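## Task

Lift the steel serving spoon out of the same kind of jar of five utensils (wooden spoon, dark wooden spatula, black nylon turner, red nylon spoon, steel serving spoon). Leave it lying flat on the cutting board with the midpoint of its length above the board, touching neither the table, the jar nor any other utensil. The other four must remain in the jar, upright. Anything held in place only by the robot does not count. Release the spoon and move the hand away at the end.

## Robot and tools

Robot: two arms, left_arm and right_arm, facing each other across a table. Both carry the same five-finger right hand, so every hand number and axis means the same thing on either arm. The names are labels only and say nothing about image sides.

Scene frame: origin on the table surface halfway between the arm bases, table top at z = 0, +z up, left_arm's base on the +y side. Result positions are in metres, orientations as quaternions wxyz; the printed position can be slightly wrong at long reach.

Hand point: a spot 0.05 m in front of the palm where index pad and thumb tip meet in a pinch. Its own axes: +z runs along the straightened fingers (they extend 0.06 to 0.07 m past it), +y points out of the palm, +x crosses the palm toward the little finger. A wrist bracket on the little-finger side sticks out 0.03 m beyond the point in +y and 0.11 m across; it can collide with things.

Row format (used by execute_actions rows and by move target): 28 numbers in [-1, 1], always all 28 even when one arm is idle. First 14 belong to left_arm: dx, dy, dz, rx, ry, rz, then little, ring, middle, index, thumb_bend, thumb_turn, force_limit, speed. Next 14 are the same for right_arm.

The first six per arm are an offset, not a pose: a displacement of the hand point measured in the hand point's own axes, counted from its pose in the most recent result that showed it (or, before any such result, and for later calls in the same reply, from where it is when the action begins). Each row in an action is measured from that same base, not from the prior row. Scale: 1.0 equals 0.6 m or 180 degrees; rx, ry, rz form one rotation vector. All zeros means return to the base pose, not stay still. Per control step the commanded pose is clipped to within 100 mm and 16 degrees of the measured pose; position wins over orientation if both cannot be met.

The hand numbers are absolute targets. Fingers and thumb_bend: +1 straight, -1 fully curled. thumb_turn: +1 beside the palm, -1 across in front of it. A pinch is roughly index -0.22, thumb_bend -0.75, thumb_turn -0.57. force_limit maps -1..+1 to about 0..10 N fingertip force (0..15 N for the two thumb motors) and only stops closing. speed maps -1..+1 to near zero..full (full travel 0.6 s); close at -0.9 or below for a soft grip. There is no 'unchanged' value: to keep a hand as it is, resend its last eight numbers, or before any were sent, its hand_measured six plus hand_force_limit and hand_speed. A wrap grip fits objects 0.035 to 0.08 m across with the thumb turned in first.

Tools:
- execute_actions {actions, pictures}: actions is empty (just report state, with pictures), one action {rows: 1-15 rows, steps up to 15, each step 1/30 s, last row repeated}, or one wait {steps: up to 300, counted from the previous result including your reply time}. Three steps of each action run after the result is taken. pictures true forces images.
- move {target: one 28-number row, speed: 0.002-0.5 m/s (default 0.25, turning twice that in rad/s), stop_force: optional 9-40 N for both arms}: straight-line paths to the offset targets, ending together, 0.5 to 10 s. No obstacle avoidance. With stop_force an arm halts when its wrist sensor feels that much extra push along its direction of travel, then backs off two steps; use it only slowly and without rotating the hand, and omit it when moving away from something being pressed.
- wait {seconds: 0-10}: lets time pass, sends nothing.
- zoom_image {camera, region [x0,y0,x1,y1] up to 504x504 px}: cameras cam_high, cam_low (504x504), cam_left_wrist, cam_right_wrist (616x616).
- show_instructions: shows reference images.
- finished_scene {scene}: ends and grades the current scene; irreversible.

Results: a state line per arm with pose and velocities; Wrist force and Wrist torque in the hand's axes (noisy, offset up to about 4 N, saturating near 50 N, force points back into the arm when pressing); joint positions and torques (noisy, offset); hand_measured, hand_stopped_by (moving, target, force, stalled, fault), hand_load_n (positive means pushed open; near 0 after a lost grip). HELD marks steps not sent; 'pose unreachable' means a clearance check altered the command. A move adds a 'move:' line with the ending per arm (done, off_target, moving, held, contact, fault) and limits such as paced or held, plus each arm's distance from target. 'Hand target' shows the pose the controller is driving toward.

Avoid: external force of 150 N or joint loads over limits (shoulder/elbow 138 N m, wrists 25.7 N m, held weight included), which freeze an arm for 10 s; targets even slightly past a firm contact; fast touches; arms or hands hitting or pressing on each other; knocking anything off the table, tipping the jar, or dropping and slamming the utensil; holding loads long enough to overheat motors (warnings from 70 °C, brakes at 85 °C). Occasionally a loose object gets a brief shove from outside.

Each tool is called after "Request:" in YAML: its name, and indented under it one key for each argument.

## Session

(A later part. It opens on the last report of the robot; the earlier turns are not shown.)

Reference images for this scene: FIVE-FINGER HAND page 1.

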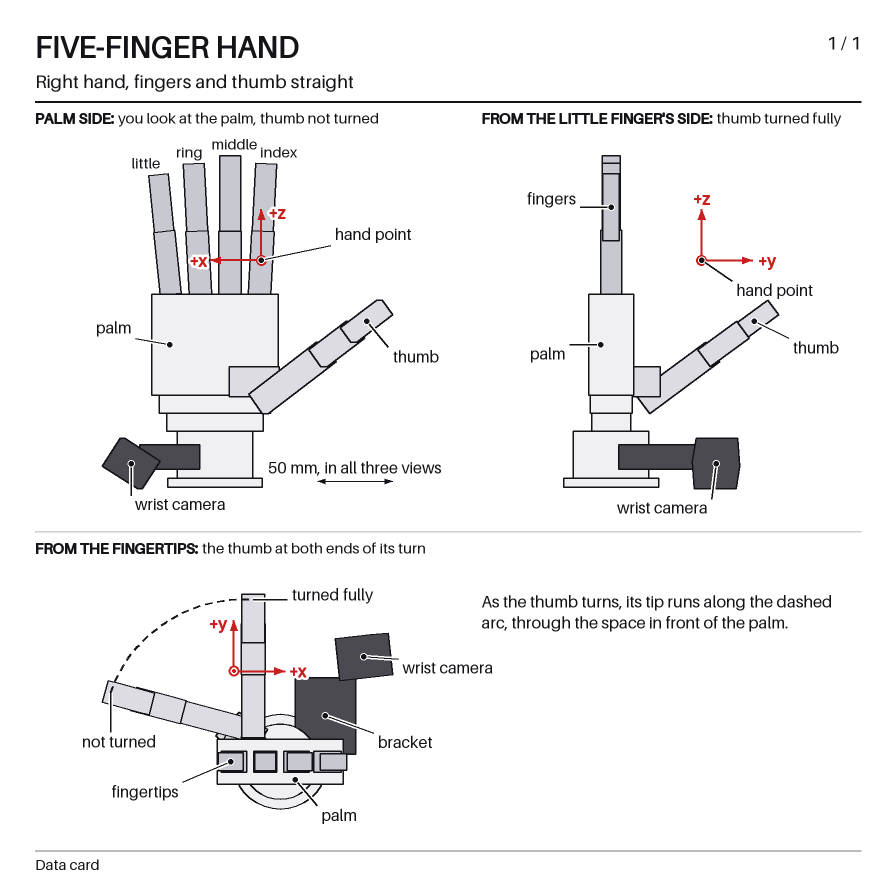

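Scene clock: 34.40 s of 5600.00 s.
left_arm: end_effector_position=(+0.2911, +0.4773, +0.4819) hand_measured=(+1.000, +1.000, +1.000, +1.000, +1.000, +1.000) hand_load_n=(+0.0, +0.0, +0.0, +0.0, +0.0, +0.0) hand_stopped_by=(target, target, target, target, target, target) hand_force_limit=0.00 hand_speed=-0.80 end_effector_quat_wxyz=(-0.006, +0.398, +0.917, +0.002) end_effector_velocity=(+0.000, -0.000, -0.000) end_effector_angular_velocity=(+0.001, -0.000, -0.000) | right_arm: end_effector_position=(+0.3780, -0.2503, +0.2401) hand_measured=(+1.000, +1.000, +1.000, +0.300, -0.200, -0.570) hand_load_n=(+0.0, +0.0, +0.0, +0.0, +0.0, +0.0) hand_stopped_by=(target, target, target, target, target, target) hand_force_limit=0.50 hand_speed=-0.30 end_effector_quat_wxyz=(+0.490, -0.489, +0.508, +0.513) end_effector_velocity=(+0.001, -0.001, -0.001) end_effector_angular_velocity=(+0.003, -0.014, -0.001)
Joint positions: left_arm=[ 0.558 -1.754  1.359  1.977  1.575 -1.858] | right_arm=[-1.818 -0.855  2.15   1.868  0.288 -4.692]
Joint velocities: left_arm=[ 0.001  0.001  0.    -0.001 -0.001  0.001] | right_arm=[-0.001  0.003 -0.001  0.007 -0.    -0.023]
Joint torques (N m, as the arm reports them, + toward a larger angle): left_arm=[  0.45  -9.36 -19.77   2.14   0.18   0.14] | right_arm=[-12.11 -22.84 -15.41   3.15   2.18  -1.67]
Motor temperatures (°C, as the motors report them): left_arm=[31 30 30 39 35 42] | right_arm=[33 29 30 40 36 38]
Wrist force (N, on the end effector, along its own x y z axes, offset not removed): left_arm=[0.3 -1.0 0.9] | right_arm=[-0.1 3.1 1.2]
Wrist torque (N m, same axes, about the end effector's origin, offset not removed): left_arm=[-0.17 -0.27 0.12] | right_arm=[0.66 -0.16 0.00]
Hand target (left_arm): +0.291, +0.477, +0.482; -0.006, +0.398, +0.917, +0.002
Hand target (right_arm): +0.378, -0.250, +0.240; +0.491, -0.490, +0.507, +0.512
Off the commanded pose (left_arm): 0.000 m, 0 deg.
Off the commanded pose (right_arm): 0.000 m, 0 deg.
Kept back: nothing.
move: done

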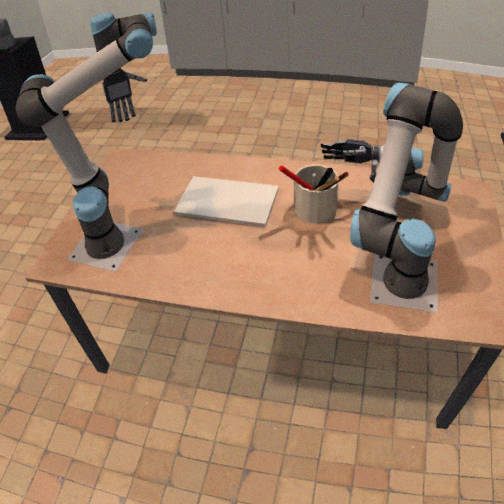

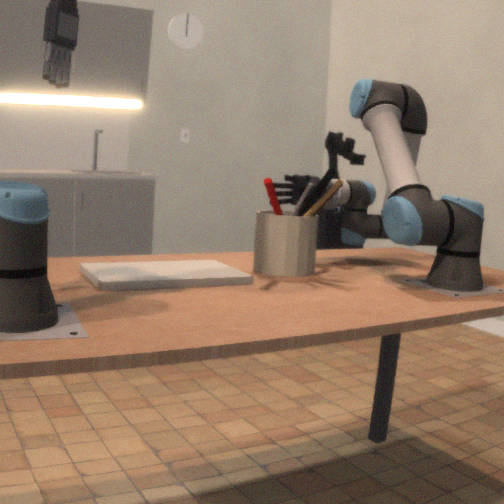

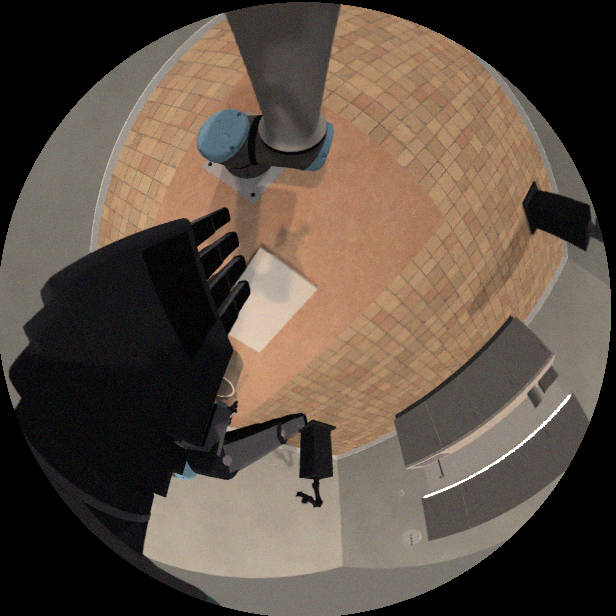

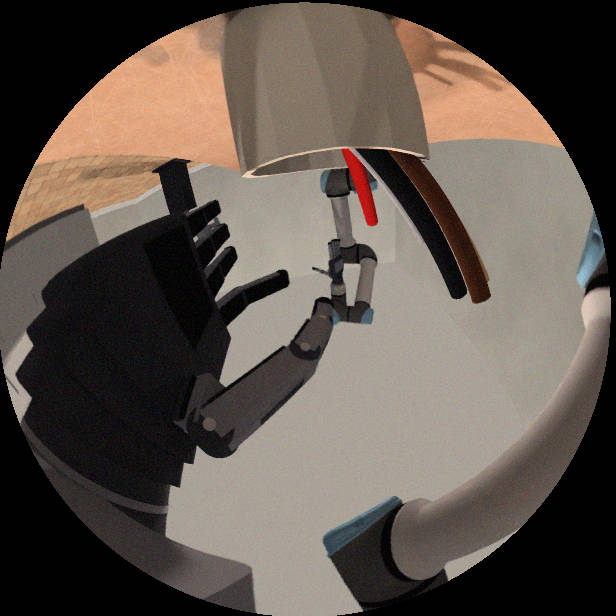

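Request:
move:
  target: [0,0,0,0,0,0,1,1,1,1,1,1,0,-0.8, 0,0.06,0,0,0,0,1,1,1,0.3,-0.2,-0.57,0.5,-0.3]
  speed: 0.03
  stop_force: 9

Scene clock: 36.37 s of 5600.00 s.
left_arm: end_effector_position=(+0.2911, +0.4773, +0.4819) hand_measured=(+1.000, +1.000, +1.000, +1.000, +1.000, +1.000) hand_load_n=(+0.0, +0.0, +0.0, +0.0, +0.0, +0.0) hand_stopped_by=(target, target, target, target, target, target) hand_force_limit=0.00 hand_speed=-0.80 end_effector_quat_wxyz=(-0.006, +0.398, +0.917, +0.002) end_effector_velocity=(-0.000, +0.000, +0.000) end_effector_angular_velocity=(+0.000, +0.001, +0.000) | right_arm: end_effector_position=(+0.3423, -0.2503, +0.2415) hand_measured=(+1.000, +1.000, +1.000, +0.300, -0.200, -0.570) hand_load_n=(+0.0, +0.0, +0.0, +0.0, +0.0, +0.0) hand_stopped_by=(target, target, target, target, target, target) hand_force_limit=0.50 hand_speed=-0.30 end_effector_quat_wxyz=(+0.490, -0.489, +0.508, +0.513) end_effector_velocity=(-0.003, -0.000, +0.000) end_effector_angular_velocity=(-0.000, +0.001, +0.001)
Joint positions: left_arm=[ 0.558 -1.754  1.359  1.977  1.575 -1.858] | right_arm=[-1.846 -0.885  2.253  1.793  0.316 -4.691]
Joint velocities: left_arm=[ 0.     0.    -0.     0.001  0.001 -0.   ] | right_arm=[-0.002 -0.002  0.007 -0.006  0.003  0.002]
Joint torques (N m, as the arm reports them, + toward a larger angle): left_arm=[  0.77  -9.62 -19.1    2.05   0.25   0.  ] | right_arm=[-12.11 -41.45   5.58  -1.71   1.9    2.63]
Motor temperatures (°C, as the motors report them): left_arm=[31 30 30 39 35 42] | right_arm=[33 29 30 40 36 38]
Wrist force (N, on the end effector, along its own x y z axes, offset not removed): left_arm=[0.6 -1.9 0.3] | right_arm=[0.2 2.5 2.0]
Wrist torque (N m, same axes, about the end effector's origin, offset not removed): left_arm=[-0.29 -0.39 0.06] | right_arm=[0.36 -0.22 0.08]
Hand target (left_arm): +0.291, +0.477, +0.482; -0.006, +0.398, +0.917, +0.002
Hand target (right_arm): +0.342, -0.250, +0.242; +0.490, -0.489, +0.508, +0.513
Off the commanded pose (left_arm): 0.000 m, 0 deg.
Off the commanded pose (right_arm): 0.000 m, 0 deg.
Kept back: nothing.
move: done

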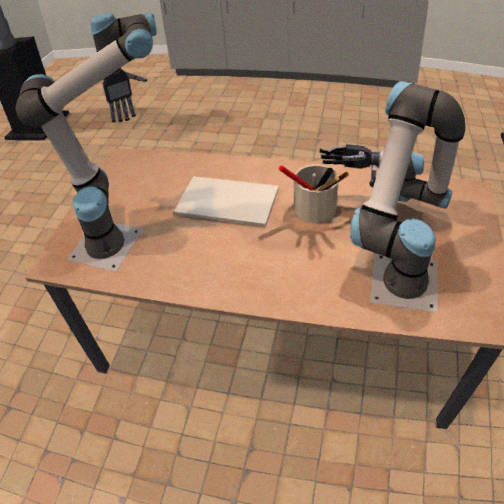

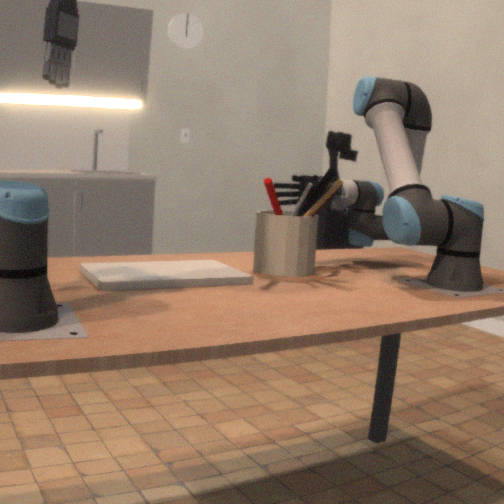

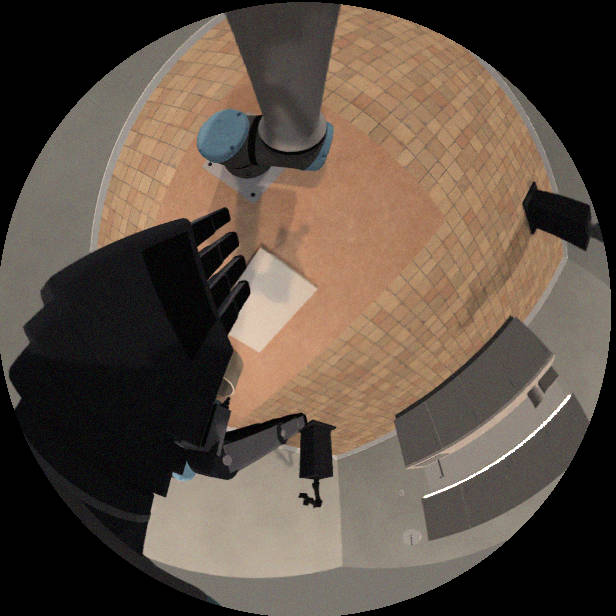

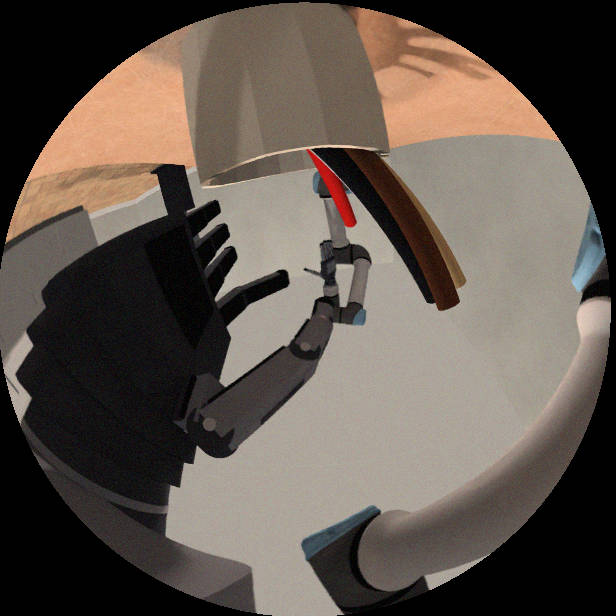

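Request:
move:
  target: [0,0,0,0,0,0,1,1,1,1,1,1,0,-0.8, 0,-0.16,0,0,0,0,1,1,1,0.3,-0.2,-0.57,0.5,-0.3]
  speed: 0.08

Request:
move:
  target: [0,0,0,0,0,0,1,1,1,1,1,1,0,-0.8, 0.035,0,0.1,0,0,0,1,1,1,0.3,-0.2,-0.57,0.5,-0.3]
  speed: 0.06

Scene clock: 38.33 s of 5600.00 s.
left_arm: end_effector_position=(+0.2911, +0.4773, +0.4819) hand_measured=(+1.000, +1.000, +1.000, +1.000, +1.000, +1.000) hand_load_n=(+0.0, +0.0, +0.0, +0.0, +0.0, +0.0) hand_stopped_by=(target, target, target, target, target, target) hand_force_limit=0.00 hand_speed=-0.80 end_effector_quat_wxyz=(-0.006, +0.398, +0.917, +0.002) end_effector_velocity=(+0.000, +0.000, +0.000) end_effector_angular_velocity=(+0.000, -0.002, -0.000) | right_arm: end_effector_position=(+0.4379, -0.2502, +0.2377) hand_measured=(+1.000, +1.000, +1.000, +0.300, -0.200, -0.570) hand_load_n=(+0.0, +0.0, +0.0, +0.0, +0.0, +0.0) hand_stopped_by=(target, target, target, target, target, target) hand_force_limit=0.50 hand_speed=-0.30 end_effector_quat_wxyz=(+0.490, -0.489, +0.508, +0.513) end_effector_velocity=(+0.003, -0.000, -0.000) end_effector_angular_velocity=(+0.001, +0.000, +0.001)
Joint positions: left_arm=[ 0.558 -1.754  1.359  1.977  1.575 -1.858] | right_arm=[-1.78  -0.794  1.972  1.988  0.25  -4.696]
Joint velocities: left_arm=[ 0.    -0.     0.    -0.    -0.002  0.   ] | right_arm=[ 0.002  0.004 -0.009  0.008 -0.    -0.003]
Joint torques (N m, as the arm reports them, + toward a larger angle): left_arm=[  0.45  -9.73 -19.23   2.14   0.22   0.07] | right_arm=[ 14.09 -26.54 -19.58   3.03  -1.94  -2.42]
Motor temperatures (°C, as the motors report them): left_arm=[31 30 30 39 35 42] | right_arm=[33 29 30 40 36 38]
Wrist force (N, on the end effector, along its own x y z axes, offset not removed): left_arm=[-0.2 -1.1 1.0] | right_arm=[0.3 2.7 1.4]
Wrist torque (N m, same axes, about the end effector's origin, offset not removed): left_arm=[-0.16 -0.24 0.09] | right_arm=[0.42 -0.28 0.07]
Hand target (left_arm): +0.291, +0.477, +0.482; -0.006, +0.398, +0.917, +0.002
Hand target (right_arm): +0.438, -0.250, +0.238; +0.490, -0.489, +0.508, +0.513
Off the commanded pose (left_arm): 0.000 m, 0 deg.
Off the commanded pose (right_arm): 0.000 m, 0 deg.
Kept back: nothing.
move: done

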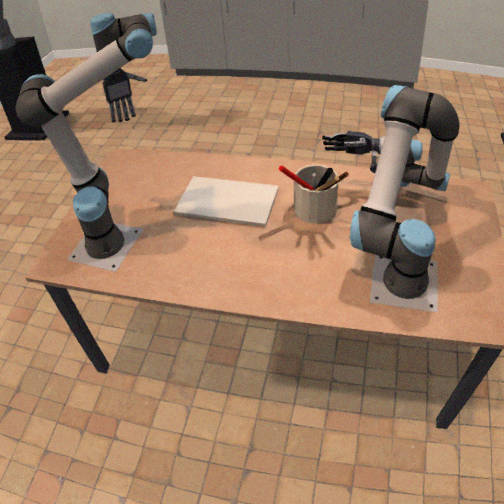

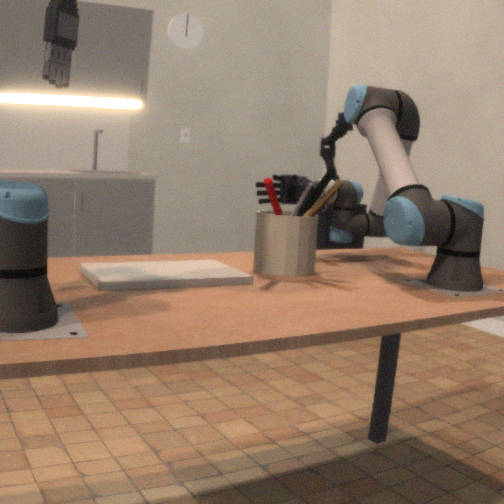

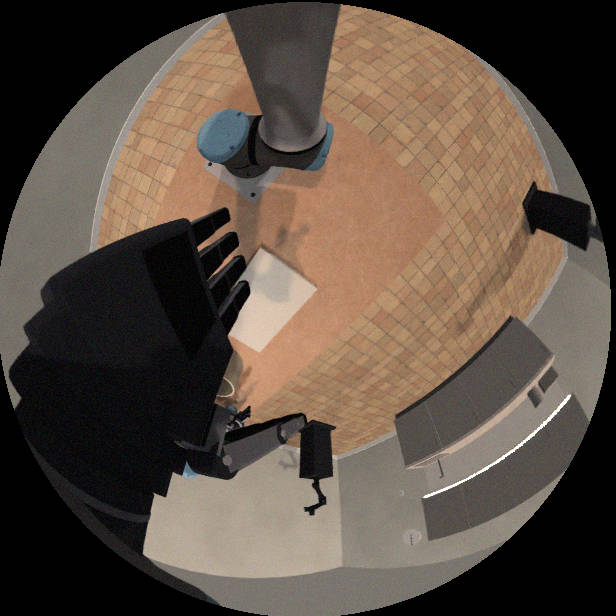

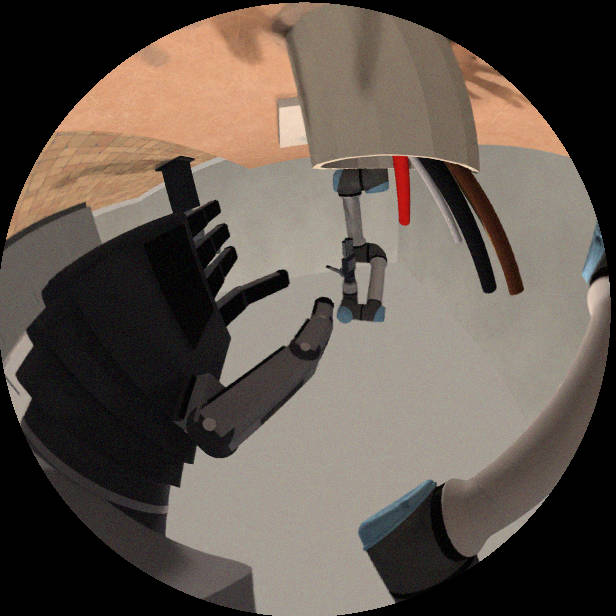

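Scene clock: 39.87 s of 5600.00 s.
left_arm: end_effector_position=(+0.2911, +0.4773, +0.4819) hand_measured=(+1.000, +1.000, +1.000, +1.000, +1.000, +1.000) hand_load_n=(+0.0, +0.0, +0.0, +0.0, +0.0, +0.0) hand_stopped_by=(target, target, target, target, target, target) hand_force_limit=0.00 hand_speed=-0.80 end_effector_quat_wxyz=(-0.006, +0.398, +0.917, +0.002) end_effector_velocity=(-0.000, -0.000, +0.000) end_effector_angular_velocity=(-0.002, -0.001, -0.001) | right_arm: end_effector_position=(+0.4369, -0.1905, +0.2173) hand_measured=(+1.000, +1.000, +1.000, +0.300, -0.200, -0.570) hand_load_n=(+0.0, +0.0, +0.0, +0.0, +0.0, +0.0) hand_stopped_by=(target, target, target, target, target, target) hand_force_limit=0.50 hand_speed=-0.30 end_effector_quat_wxyz=(+0.490, -0.489, +0.508, +0.513) end_effector_velocity=(+0.001, +0.002, -0.001) end_effector_angular_velocity=(+0.001, -0.001, -0.002)
Joint positions: left_arm=[ 0.558 -1.754  1.359  1.977  1.575 -1.858] | right_arm=[-1.651 -0.743  1.954  1.981  0.121 -4.722]
Joint velocities: left_arm=[-0.002 -0.001  0.    -0.001  0.    -0.   ] | right_arm=[ 0.004  0.003 -0.001  0.005 -0.006 -0.008]
Joint torques (N m, as the arm reports them, + toward a larger angle): left_arm=[  0.43  -9.89 -19.43   2.09   0.27   0.06] | right_arm=[ 15.06 -27.07 -18.91   2.75  -1.6   -1.87]
Motor temperatures (°C, as the motors report them): left_arm=[31 30 30 39 35 42] | right_arm=[33 29 30 40 36 38]
Wrist force (N, on the end effector, along its own x y z axes, offset not removed): left_arm=[0.9 -1.1 0.2] | right_arm=[0.6 2.0 2.0]
Wrist torque (N m, same axes, about the end effector's origin, offset not removed): left_arm=[-0.17 -0.42 0.12] | right_arm=[0.38 -0.36 0.04]
Hand target (left_arm): +0.291, +0.477, +0.482; -0.006, +0.398, +0.917, +0.002
Hand target (right_arm): +0.437, -0.190, +0.217; +0.490, -0.489, +0.508, +0.513
Off the commanded pose (left_arm): 0.000 m, 0 deg.
Off the commanded pose (right_arm): 0.000 m, 0 deg.
Kept back: nothing.
move: done

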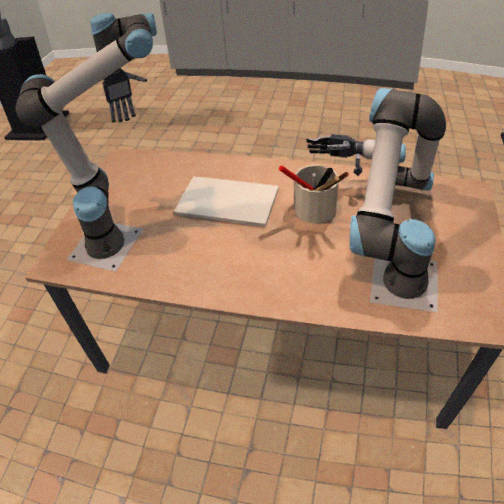

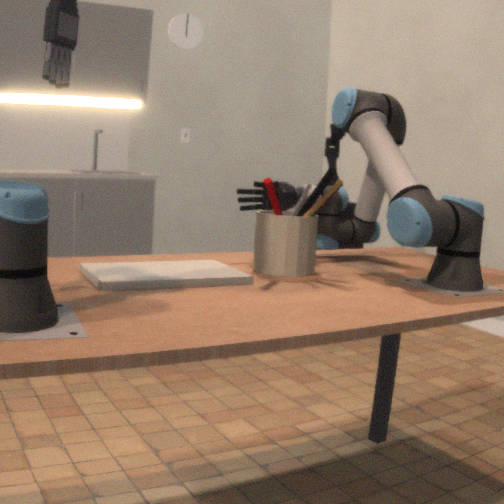

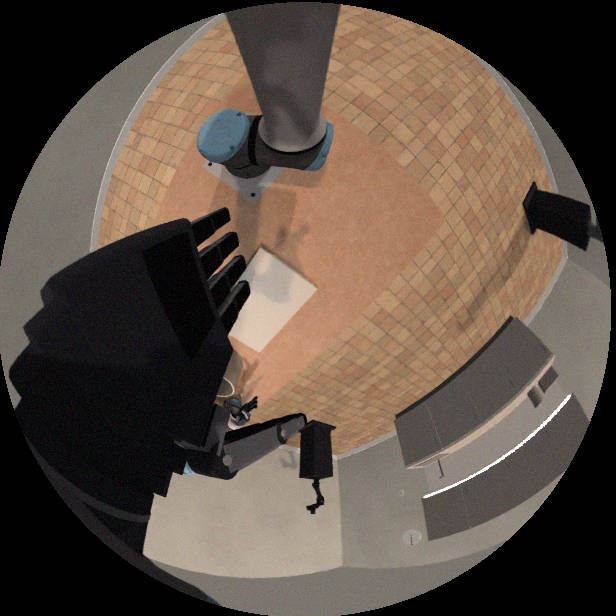

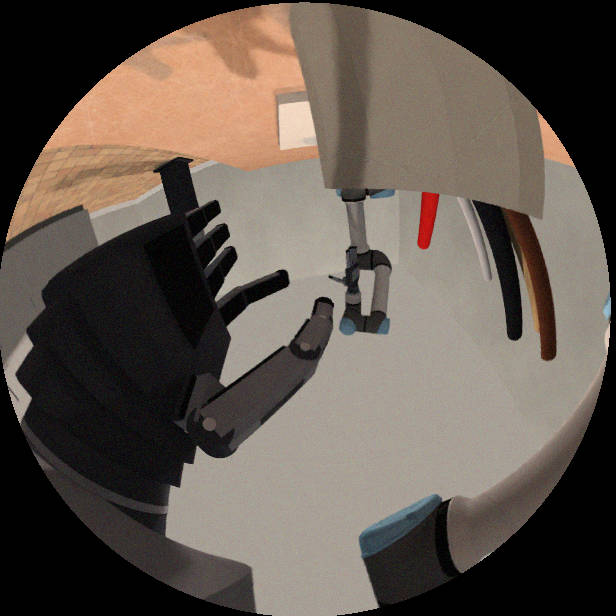

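Request:
move:
  target: [0,0,0,0,0,0,1,1,1,1,1,1,0,-0.8, 0.02,0.06,0,0,0,0,1,1,1,0.3,-0.2,-0.57,0.5,-0.3]
  speed: 0.02
  stop_force: 9

Scene clock: 42.33 s of 5600.00 s.
left_arm: end_effector_position=(+0.2911, +0.4773, +0.4819) hand_measured=(+1.000, +1.000, +1.000, +1.000, +1.000, +1.000) hand_load_n=(+0.0, +0.0, +0.0, +0.0, +0.0, +0.0) hand_stopped_by=(target, target, target, target, target, target) hand_force_limit=0.00 hand_speed=-0.80 end_effector_quat_wxyz=(-0.006, +0.398, +0.917, +0.002) end_effector_velocity=(-0.000, -0.000, -0.000) end_effector_angular_velocity=(+0.000, +0.001, -0.000) | right_arm: end_effector_position=(+0.4007, -0.1904, +0.2068) hand_measured=(+1.000, +1.000, +1.000, +0.300, -0.200, -0.570) hand_load_n=(+0.0, +0.0, +0.0, +0.0, +0.0, +0.0) hand_stopped_by=(target, target, target, target, target, target) hand_force_limit=0.50 hand_speed=-0.30 end_effector_quat_wxyz=(+0.490, -0.489, +0.508, +0.513) end_effector_velocity=(-0.003, +0.001, -0.001) end_effector_angular_velocity=(-0.001, -0.001, +0.001)
Joint positions: left_arm=[ 0.558 -1.754  1.359  1.977  1.575 -1.858] | right_arm=[-1.661 -0.747  2.054  1.882  0.131 -4.719]
Joint velocities: left_arm=[-0.     0.     0.     0.     0.001 -0.   ] | right_arm=[ 0.001  0.     0.006 -0.011  0.001  0.004]
Joint torques (N m, as the arm reports them, + toward a larger angle): left_arm=[  0.43 -10.16 -19.99   2.06   0.24  -0.01] | right_arm=[-12.45 -37.58   5.81  -2.44   2.25   2.56]
Motor temperatures (°C, as the motors report them): left_arm=[31 30 30 39 35 42] | right_arm=[33 29 30 40 36 38]
Wrist force (N, on the end effector, along its own x y z axes, offset not removed): left_arm=[1.2 -1.1 2.5] | right_arm=[-0.4 1.6 2.3]
Wrist torque (N m, same axes, about the end effector's origin, offset not removed): left_arm=[-0.24 -0.57 0.10] | right_arm=[0.25 -0.25 -0.11]
Hand target (left_arm): +0.291, +0.477, +0.482; -0.006, +0.398, +0.917, +0.002
Hand target (right_arm): +0.400, -0.190, +0.207; +0.490, -0.489, +0.508, +0.513
Off the commanded pose (left_arm): 0.000 m, 0 deg.
Off the commanded pose (right_arm): 0.000 m, 0 deg.
Kept back: nothing.
move: done

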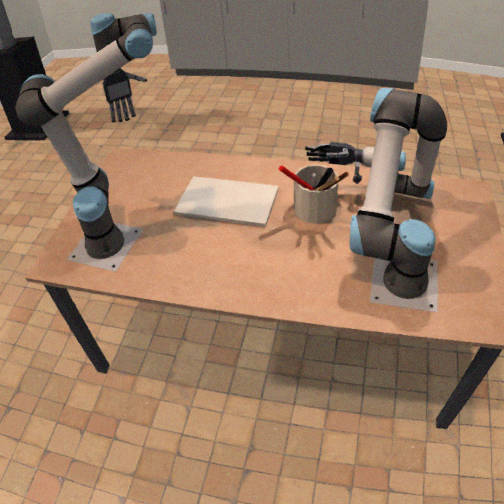

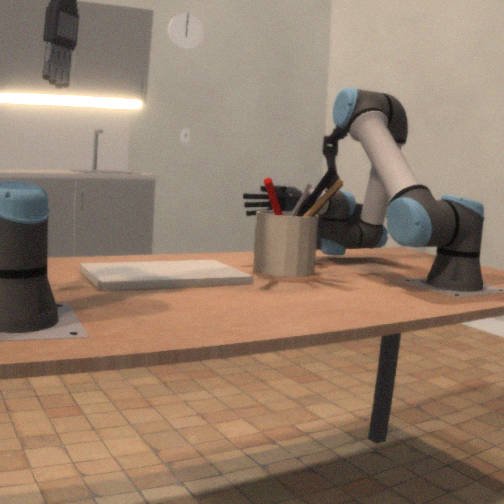

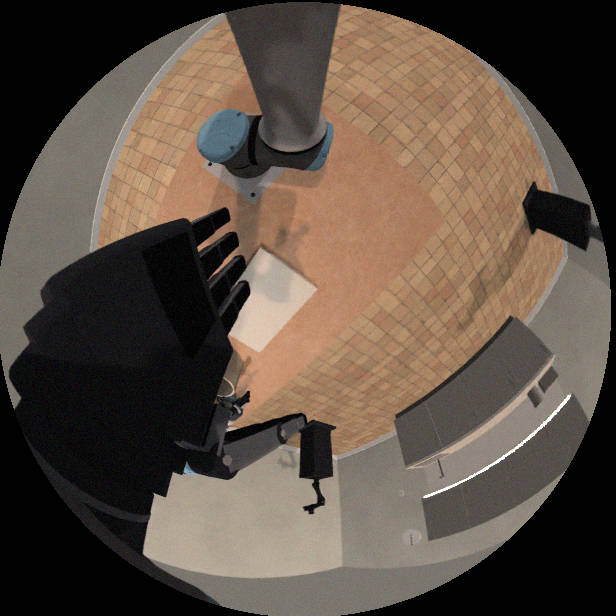

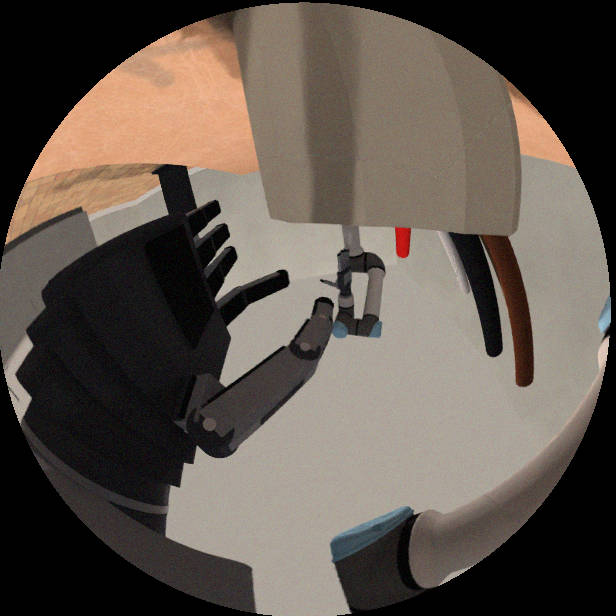

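Request:
move:
  target: [-0.733,-0.433,0.383,0.565,0.224,-0.565,-1,-1,-1,0.3,-0.2,-0.57,0.5,-0.3, -0.4,-0.1,-0.4,0,0,0,1,1,1,0.3,-0.2,-0.57,0.5,-0.3]
  speed: 0.25

Scene clock: 48.53 s of 5600.00 s.
left_arm: end_effector_position=(+0.3354, +0.2754, +0.3859) hand_measured=(-1.000, -1.000, -1.000, +0.300, -0.200, -0.570) hand_load_n=(+0.0, +0.0, +0.0, +0.0, +0.0, +0.0) hand_stopped_by=(target, target, target, target, target, target) hand_force_limit=0.50 hand_speed=-0.30 end_effector_quat_wxyz=(+0.268, -0.027, -0.928, +0.258) end_effector_velocity=(-0.000, -0.000, -0.000) end_effector_angular_velocity=(+0.000, -0.000, -0.001) | right_arm: end_effector_position=(+0.4707, -0.4314, +0.4423) hand_measured=(+1.000, +1.000, +1.000, +0.300, -0.200, -0.570) hand_load_n=(+0.0, +0.0, +0.0, +0.0, +0.0, +0.0) hand_stopped_by=(target, target, target, target, target, target) hand_force_limit=0.50 hand_speed=-0.30 end_effector_quat_wxyz=(+0.490, -0.489, +0.508, +0.513) end_effector_velocity=(+0.001, -0.003, +0.002) end_effector_angular_velocity=(+0.000, +0.000, -0.001)
Joint positions: left_arm=[ 0.895 -1.184  1.058  1.758  2.331 -2.259] | right_arm=[-2.101 -1.097  1.732  2.517  0.571 -4.681]
Joint velocities: left_arm=[-0.001  0.    -0.    -0.    -0.    -0.   ] | right_arm=[-0.004 -0.    -0.005  0.005  0.003  0.   ]
Joint torques (N m, as the arm reports them, + toward a larger angle): left_arm=[ -7.76 -48.49 -14.28   4.62  -0.93   2.32] | right_arm=[-13.   -44.16 -27.46   3.53   2.36   0.99]
Motor temperatures (°C, as the motors report them): left_arm=[31 30 30 39 35 42] | right_arm=[33 29 30 40 36 38]
Wrist force (N, on the end effector, along its own x y z axes, offset not removed): left_arm=[1.5 -0.2 0.9] | right_arm=[1.4 3.8 2.5]
Wrist torque (N m, same axes, about the end effector's origin, offset not removed): left_arm=[0.03 -0.51 0.28] | right_arm=[0.64 -0.35 0.20]
Hand target (left_arm): +0.335, +0.275, +0.386; -0.268, +0.027, +0.928, -0.258
Hand target (right_arm): +0.471, -0.432, +0.443; +0.490, -0.489, +0.508, +0.512
Off the commanded pose (left_arm): 0.332 m, 89 deg; position and orientation clipped at the last step of the last action.
Off the commanded pose (right_arm): 0.001 m, 0 deg.
Kept back: nothing.
move: held (left_arm); limits=paced,held; held on 102 of 173 steps (left_arm), including the last (left_arm)
pose unreachable (left arm): on one or more control steps of this call this arm could not follow its commanded pose, so it was not sent that pose on those steps. On the call's last step it was still not sent that pose. It may still have moved: this result reports where it is.
cause: the commanded pose would bring two parts of the arm too close to each other (joints 4 (wrist 1) to 6 (wrist 3) lie between them).

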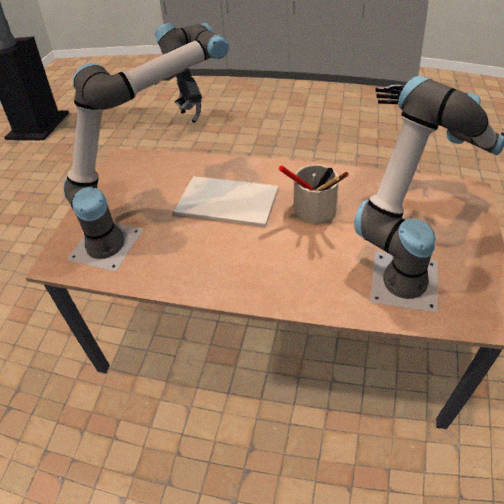

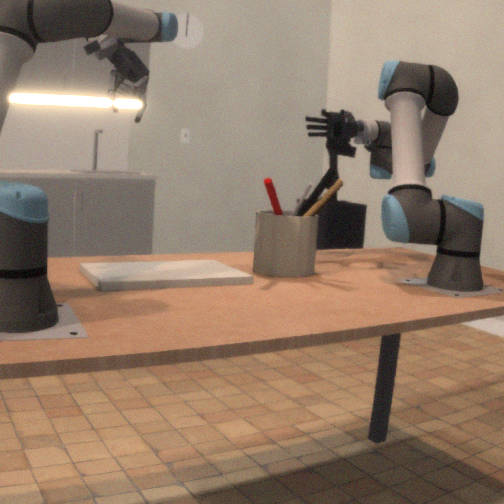

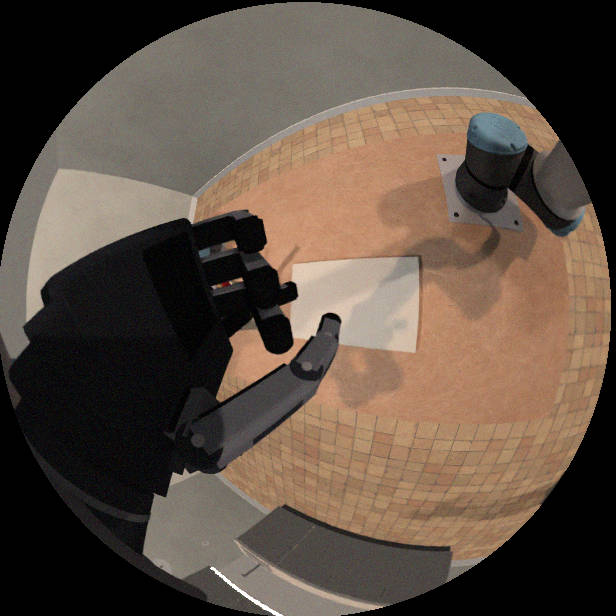

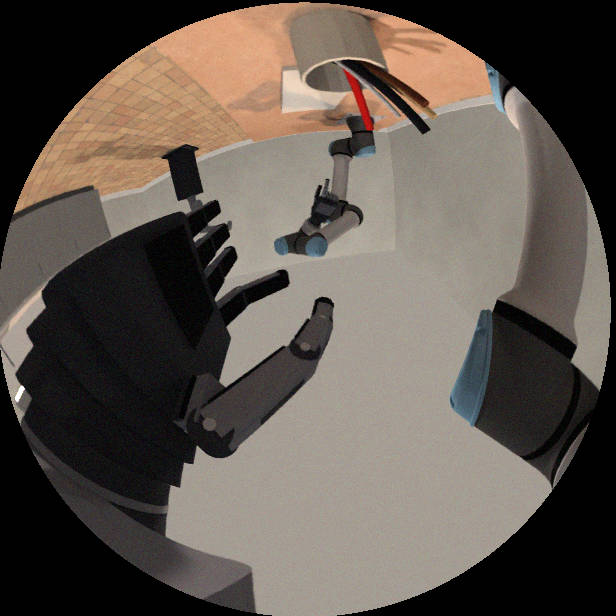

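Request:
move:
  target: [-0.217,-0.193,0.183,0.32,-0.14,0.115,-1,-1,-1,0.3,-0.2,-0.57,0.5,-0.3, 0,0,0,0,0,0,1,1,1,0.3,-0.2,-0.57,0.5,-0.3]
  speed: 0.2

Request:
move:
  target: [0,0,0.2,0,0,-0.5,-1,-1,-1,0.3,-0.2,-0.57,0.5,-0.3, 0,0,0,0,0,0,1,1,1,0.3,-0.2,-0.57,0.5,-0.3]
  speed: 0.2

Scene clock: 56.90 s of 5600.00 s.
left_arm: end_effector_position=(+0.3996, +0.1027, +0.3032) hand_measured=(-1.000, -1.000, -1.000, +0.300, -0.200, -0.570) hand_load_n=(+0.0, +0.0, +0.0, +0.0, +0.0, +0.0) hand_stopped_by=(target, target, target, target, target, target) hand_force_limit=0.50 hand_speed=-0.30 end_effector_quat_wxyz=(+0.058, -0.037, -0.768, +0.636) end_effector_velocity=(+0.001, -0.002, -0.001) end_effector_angular_velocity=(-0.092, -0.025, +0.067) | right_arm: end_effector_position=(+0.4707, -0.4314, +0.4423) hand_measured=(+1.000, +1.000, +1.000, +0.300, -0.200, -0.570) hand_load_n=(+0.0, +0.0, +0.0, +0.0, +0.0, +0.0) hand_stopped_by=(target, target, target, target, target, target) hand_force_limit=0.50 hand_speed=-0.30 end_effector_quat_wxyz=(+0.490, -0.489, +0.508, +0.513) end_effector_velocity=(-0.000, +0.001, +0.000) end_effector_angular_velocity=(-0.000, -0.000, +0.001)
Joint positions: left_arm=[ 0.822 -1.426  1.625  0.082  2.418 -2.971] | right_arm=[-2.101 -1.097  1.732  2.517  0.571 -4.681]
Joint velocities: left_arm=[-0.018 -0.074  0.132 -0.216 -0.07  -0.097] | right_arm=[ 0.002 -0.    -0.     0.    -0.001  0.   ]
Joint torques (N m, as the arm reports them, + toward a larger angle): left_arm=[ -8.91 -40.91 -14.14  -3.33  -2.27  -2.8 ] | right_arm=[ 13.88 -24.27  -6.3   -1.32  -1.54  -1.64]
Motor temperatures (°C, as the motors report them): left_arm=[31 30 30 39 35 42] | right_arm=[33 29 30 40 36 38]
Wrist force (N, on the end effector, along its own x y z axes, offset not removed): left_arm=[-0.2 -0.8 0.5] | right_arm=[0.1 3.2 2.0]
Wrist torque (N m, same axes, about the end effector's origin, offset not removed): left_arm=[-0.07 -0.21 0.11] | right_arm=[0.50 -0.13 0.06]
Hand target (left_arm): +0.400, +0.102, +0.303; -0.052, +0.034, +0.763, -0.643
Hand target (right_arm): +0.471, -0.431, +0.442; +0.490, -0.489, +0.508, +0.513
Off the commanded pose (left_arm): 0.004 m, 13 deg.
Off the commanded pose (right_arm): 0.000 m, 0 deg.
Kept back: nothing.
move: moving (left_arm; no rest 5 s after the path's end); limits=paced

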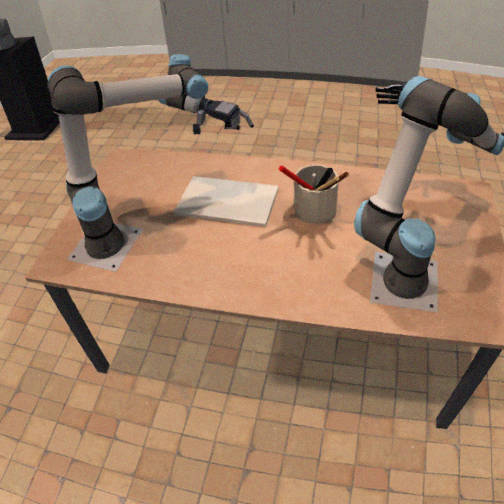

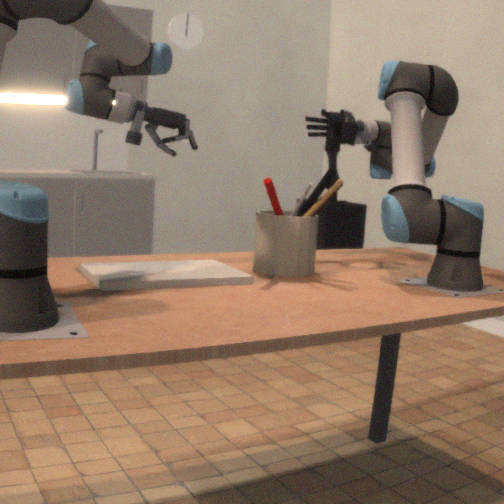

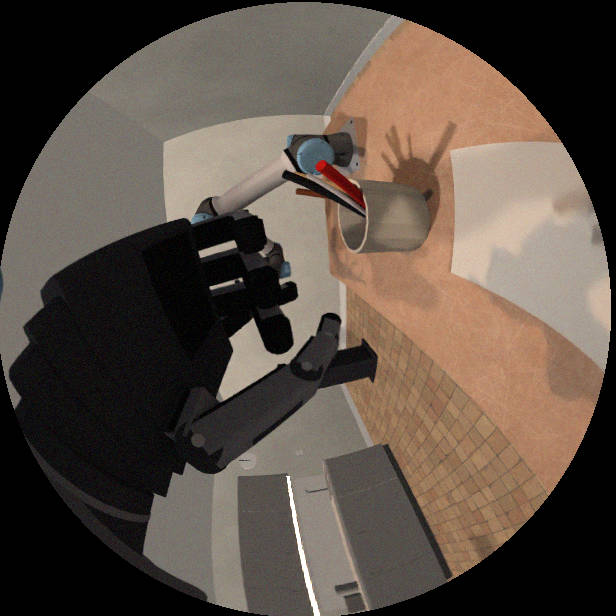

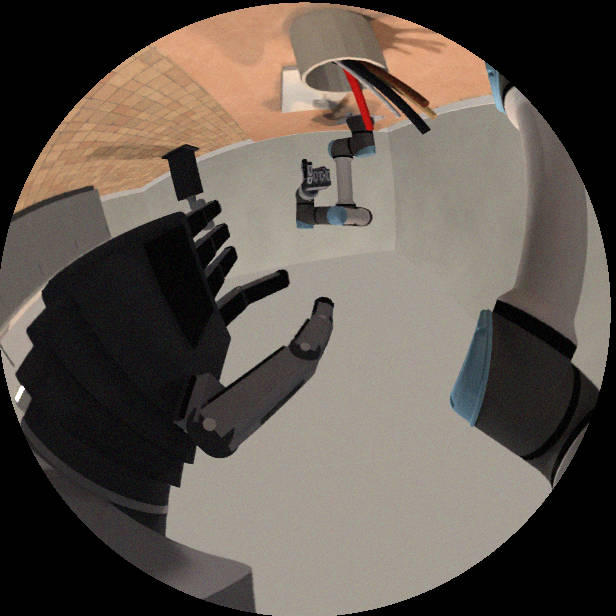

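Scene clock: 63.40 s of 5600.00 s.
left_arm: end_effector_position=(+0.4008, -0.0201, +0.3008) hand_measured=(-1.000, -1.000, -1.000, +0.300, -0.200, -0.570) hand_load_n=(+0.0, +0.0, +0.0, +0.0, +0.0, +0.0) hand_stopped_by=(target, target, target, target, target, target) hand_force_limit=0.50 hand_speed=-0.30 end_effector_quat_wxyz=(+0.500, +0.500, -0.500, +0.500) end_effector_velocity=(-0.002, -0.002, +0.000) end_effector_angular_velocity=(-0.001, +0.017, -0.002) | right_arm: end_effector_position=(+0.4707, -0.4314, +0.4423) hand_measured=(+1.000, +1.000, +1.000, +0.300, -0.200, -0.570) hand_load_n=(+0.0, +0.0, +0.0, +0.0, +0.0, +0.0) hand_stopped_by=(target, target, target, target, target, target) hand_force_limit=0.50 hand_speed=-0.30 end_effector_quat_wxyz=(+0.490, -0.489, +0.508, +0.513) end_effector_velocity=(+0.000, +0.000, +0.000) end_effector_angular_velocity=(-0.000, -0.001, -0.001)
Joint positions: left_arm=[ 0.766 -1.188  1.513 -0.326  2.243 -4.712] | right_arm=[-2.101 -1.097  1.732  2.517  0.571 -4.681]
Joint velocities: left_arm=[-0.003  0.003 -0.001 -0.004 -0.001 -0.018] | right_arm=[ 0.001 -0.    -0.    -0.    -0.002 -0.   ]
Joint torques (N m, as the arm reports them, + toward a larger angle): left_arm=[ -7.64 -28.08 -29.79  -3.51  -2.16  -2.2 ] | right_arm=[ 14.39 -24.46  -6.37  -1.58  -1.77  -1.59]
Motor temperatures (°C, as the motors report them): left_arm=[31 30 30 39 35 42] | right_arm=[33 29 30 40 36 38]
Wrist force (N, on the end effector, along its own x y z axes, offset not removed): left_arm=[-0.6 -0.4 0.8] | right_arm=[2.4 3.1 2.6]
Wrist torque (N m, same axes, about the end effector's origin, offset not removed): left_arm=[-0.08 -0.14 0.08] | right_arm=[0.38 -0.59 0.09]
Hand target (left_arm): +0.401, -0.020, +0.301; +0.500, +0.500, -0.500, +0.500
Hand target (right_arm): +0.471, -0.431, +0.442; +0.490, -0.489, +0.508, +0.513
Off the commanded pose (left_arm): 0.000 m, 0 deg.
Off the commanded pose (right_arm): 0.000 m, 0 deg.
Kept back: nothing.
move: done

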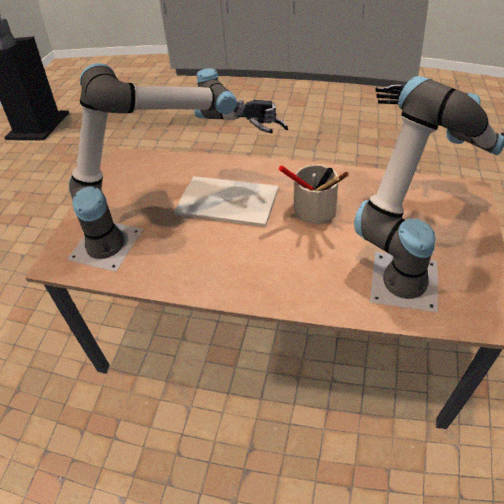

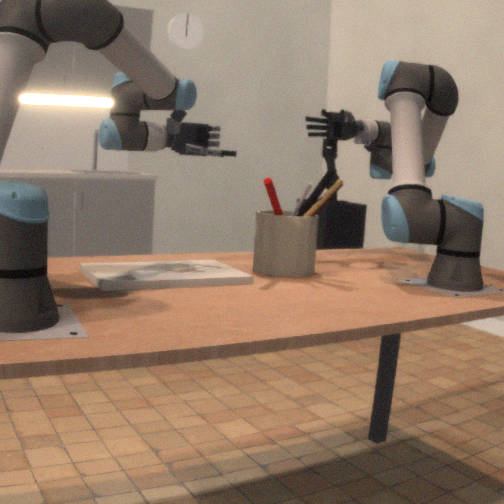

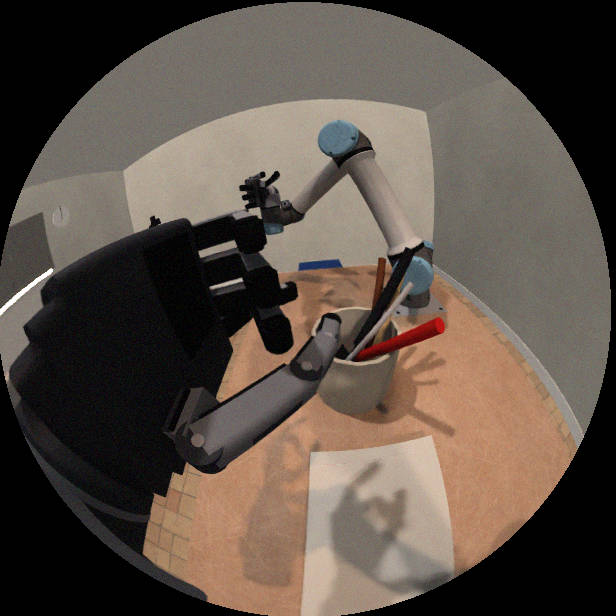

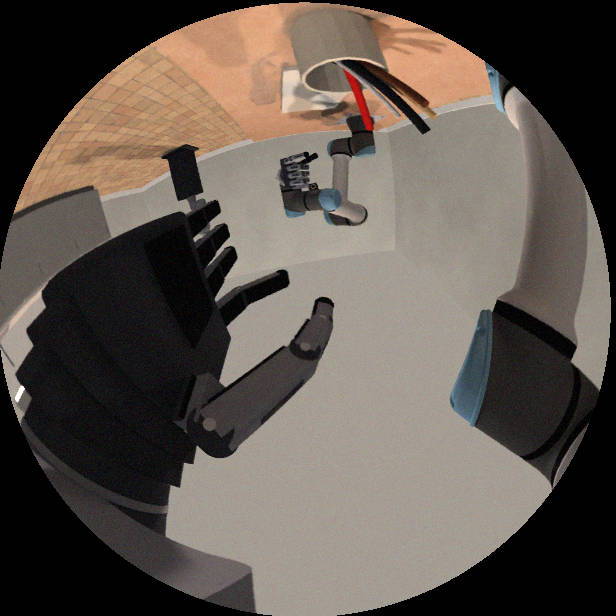

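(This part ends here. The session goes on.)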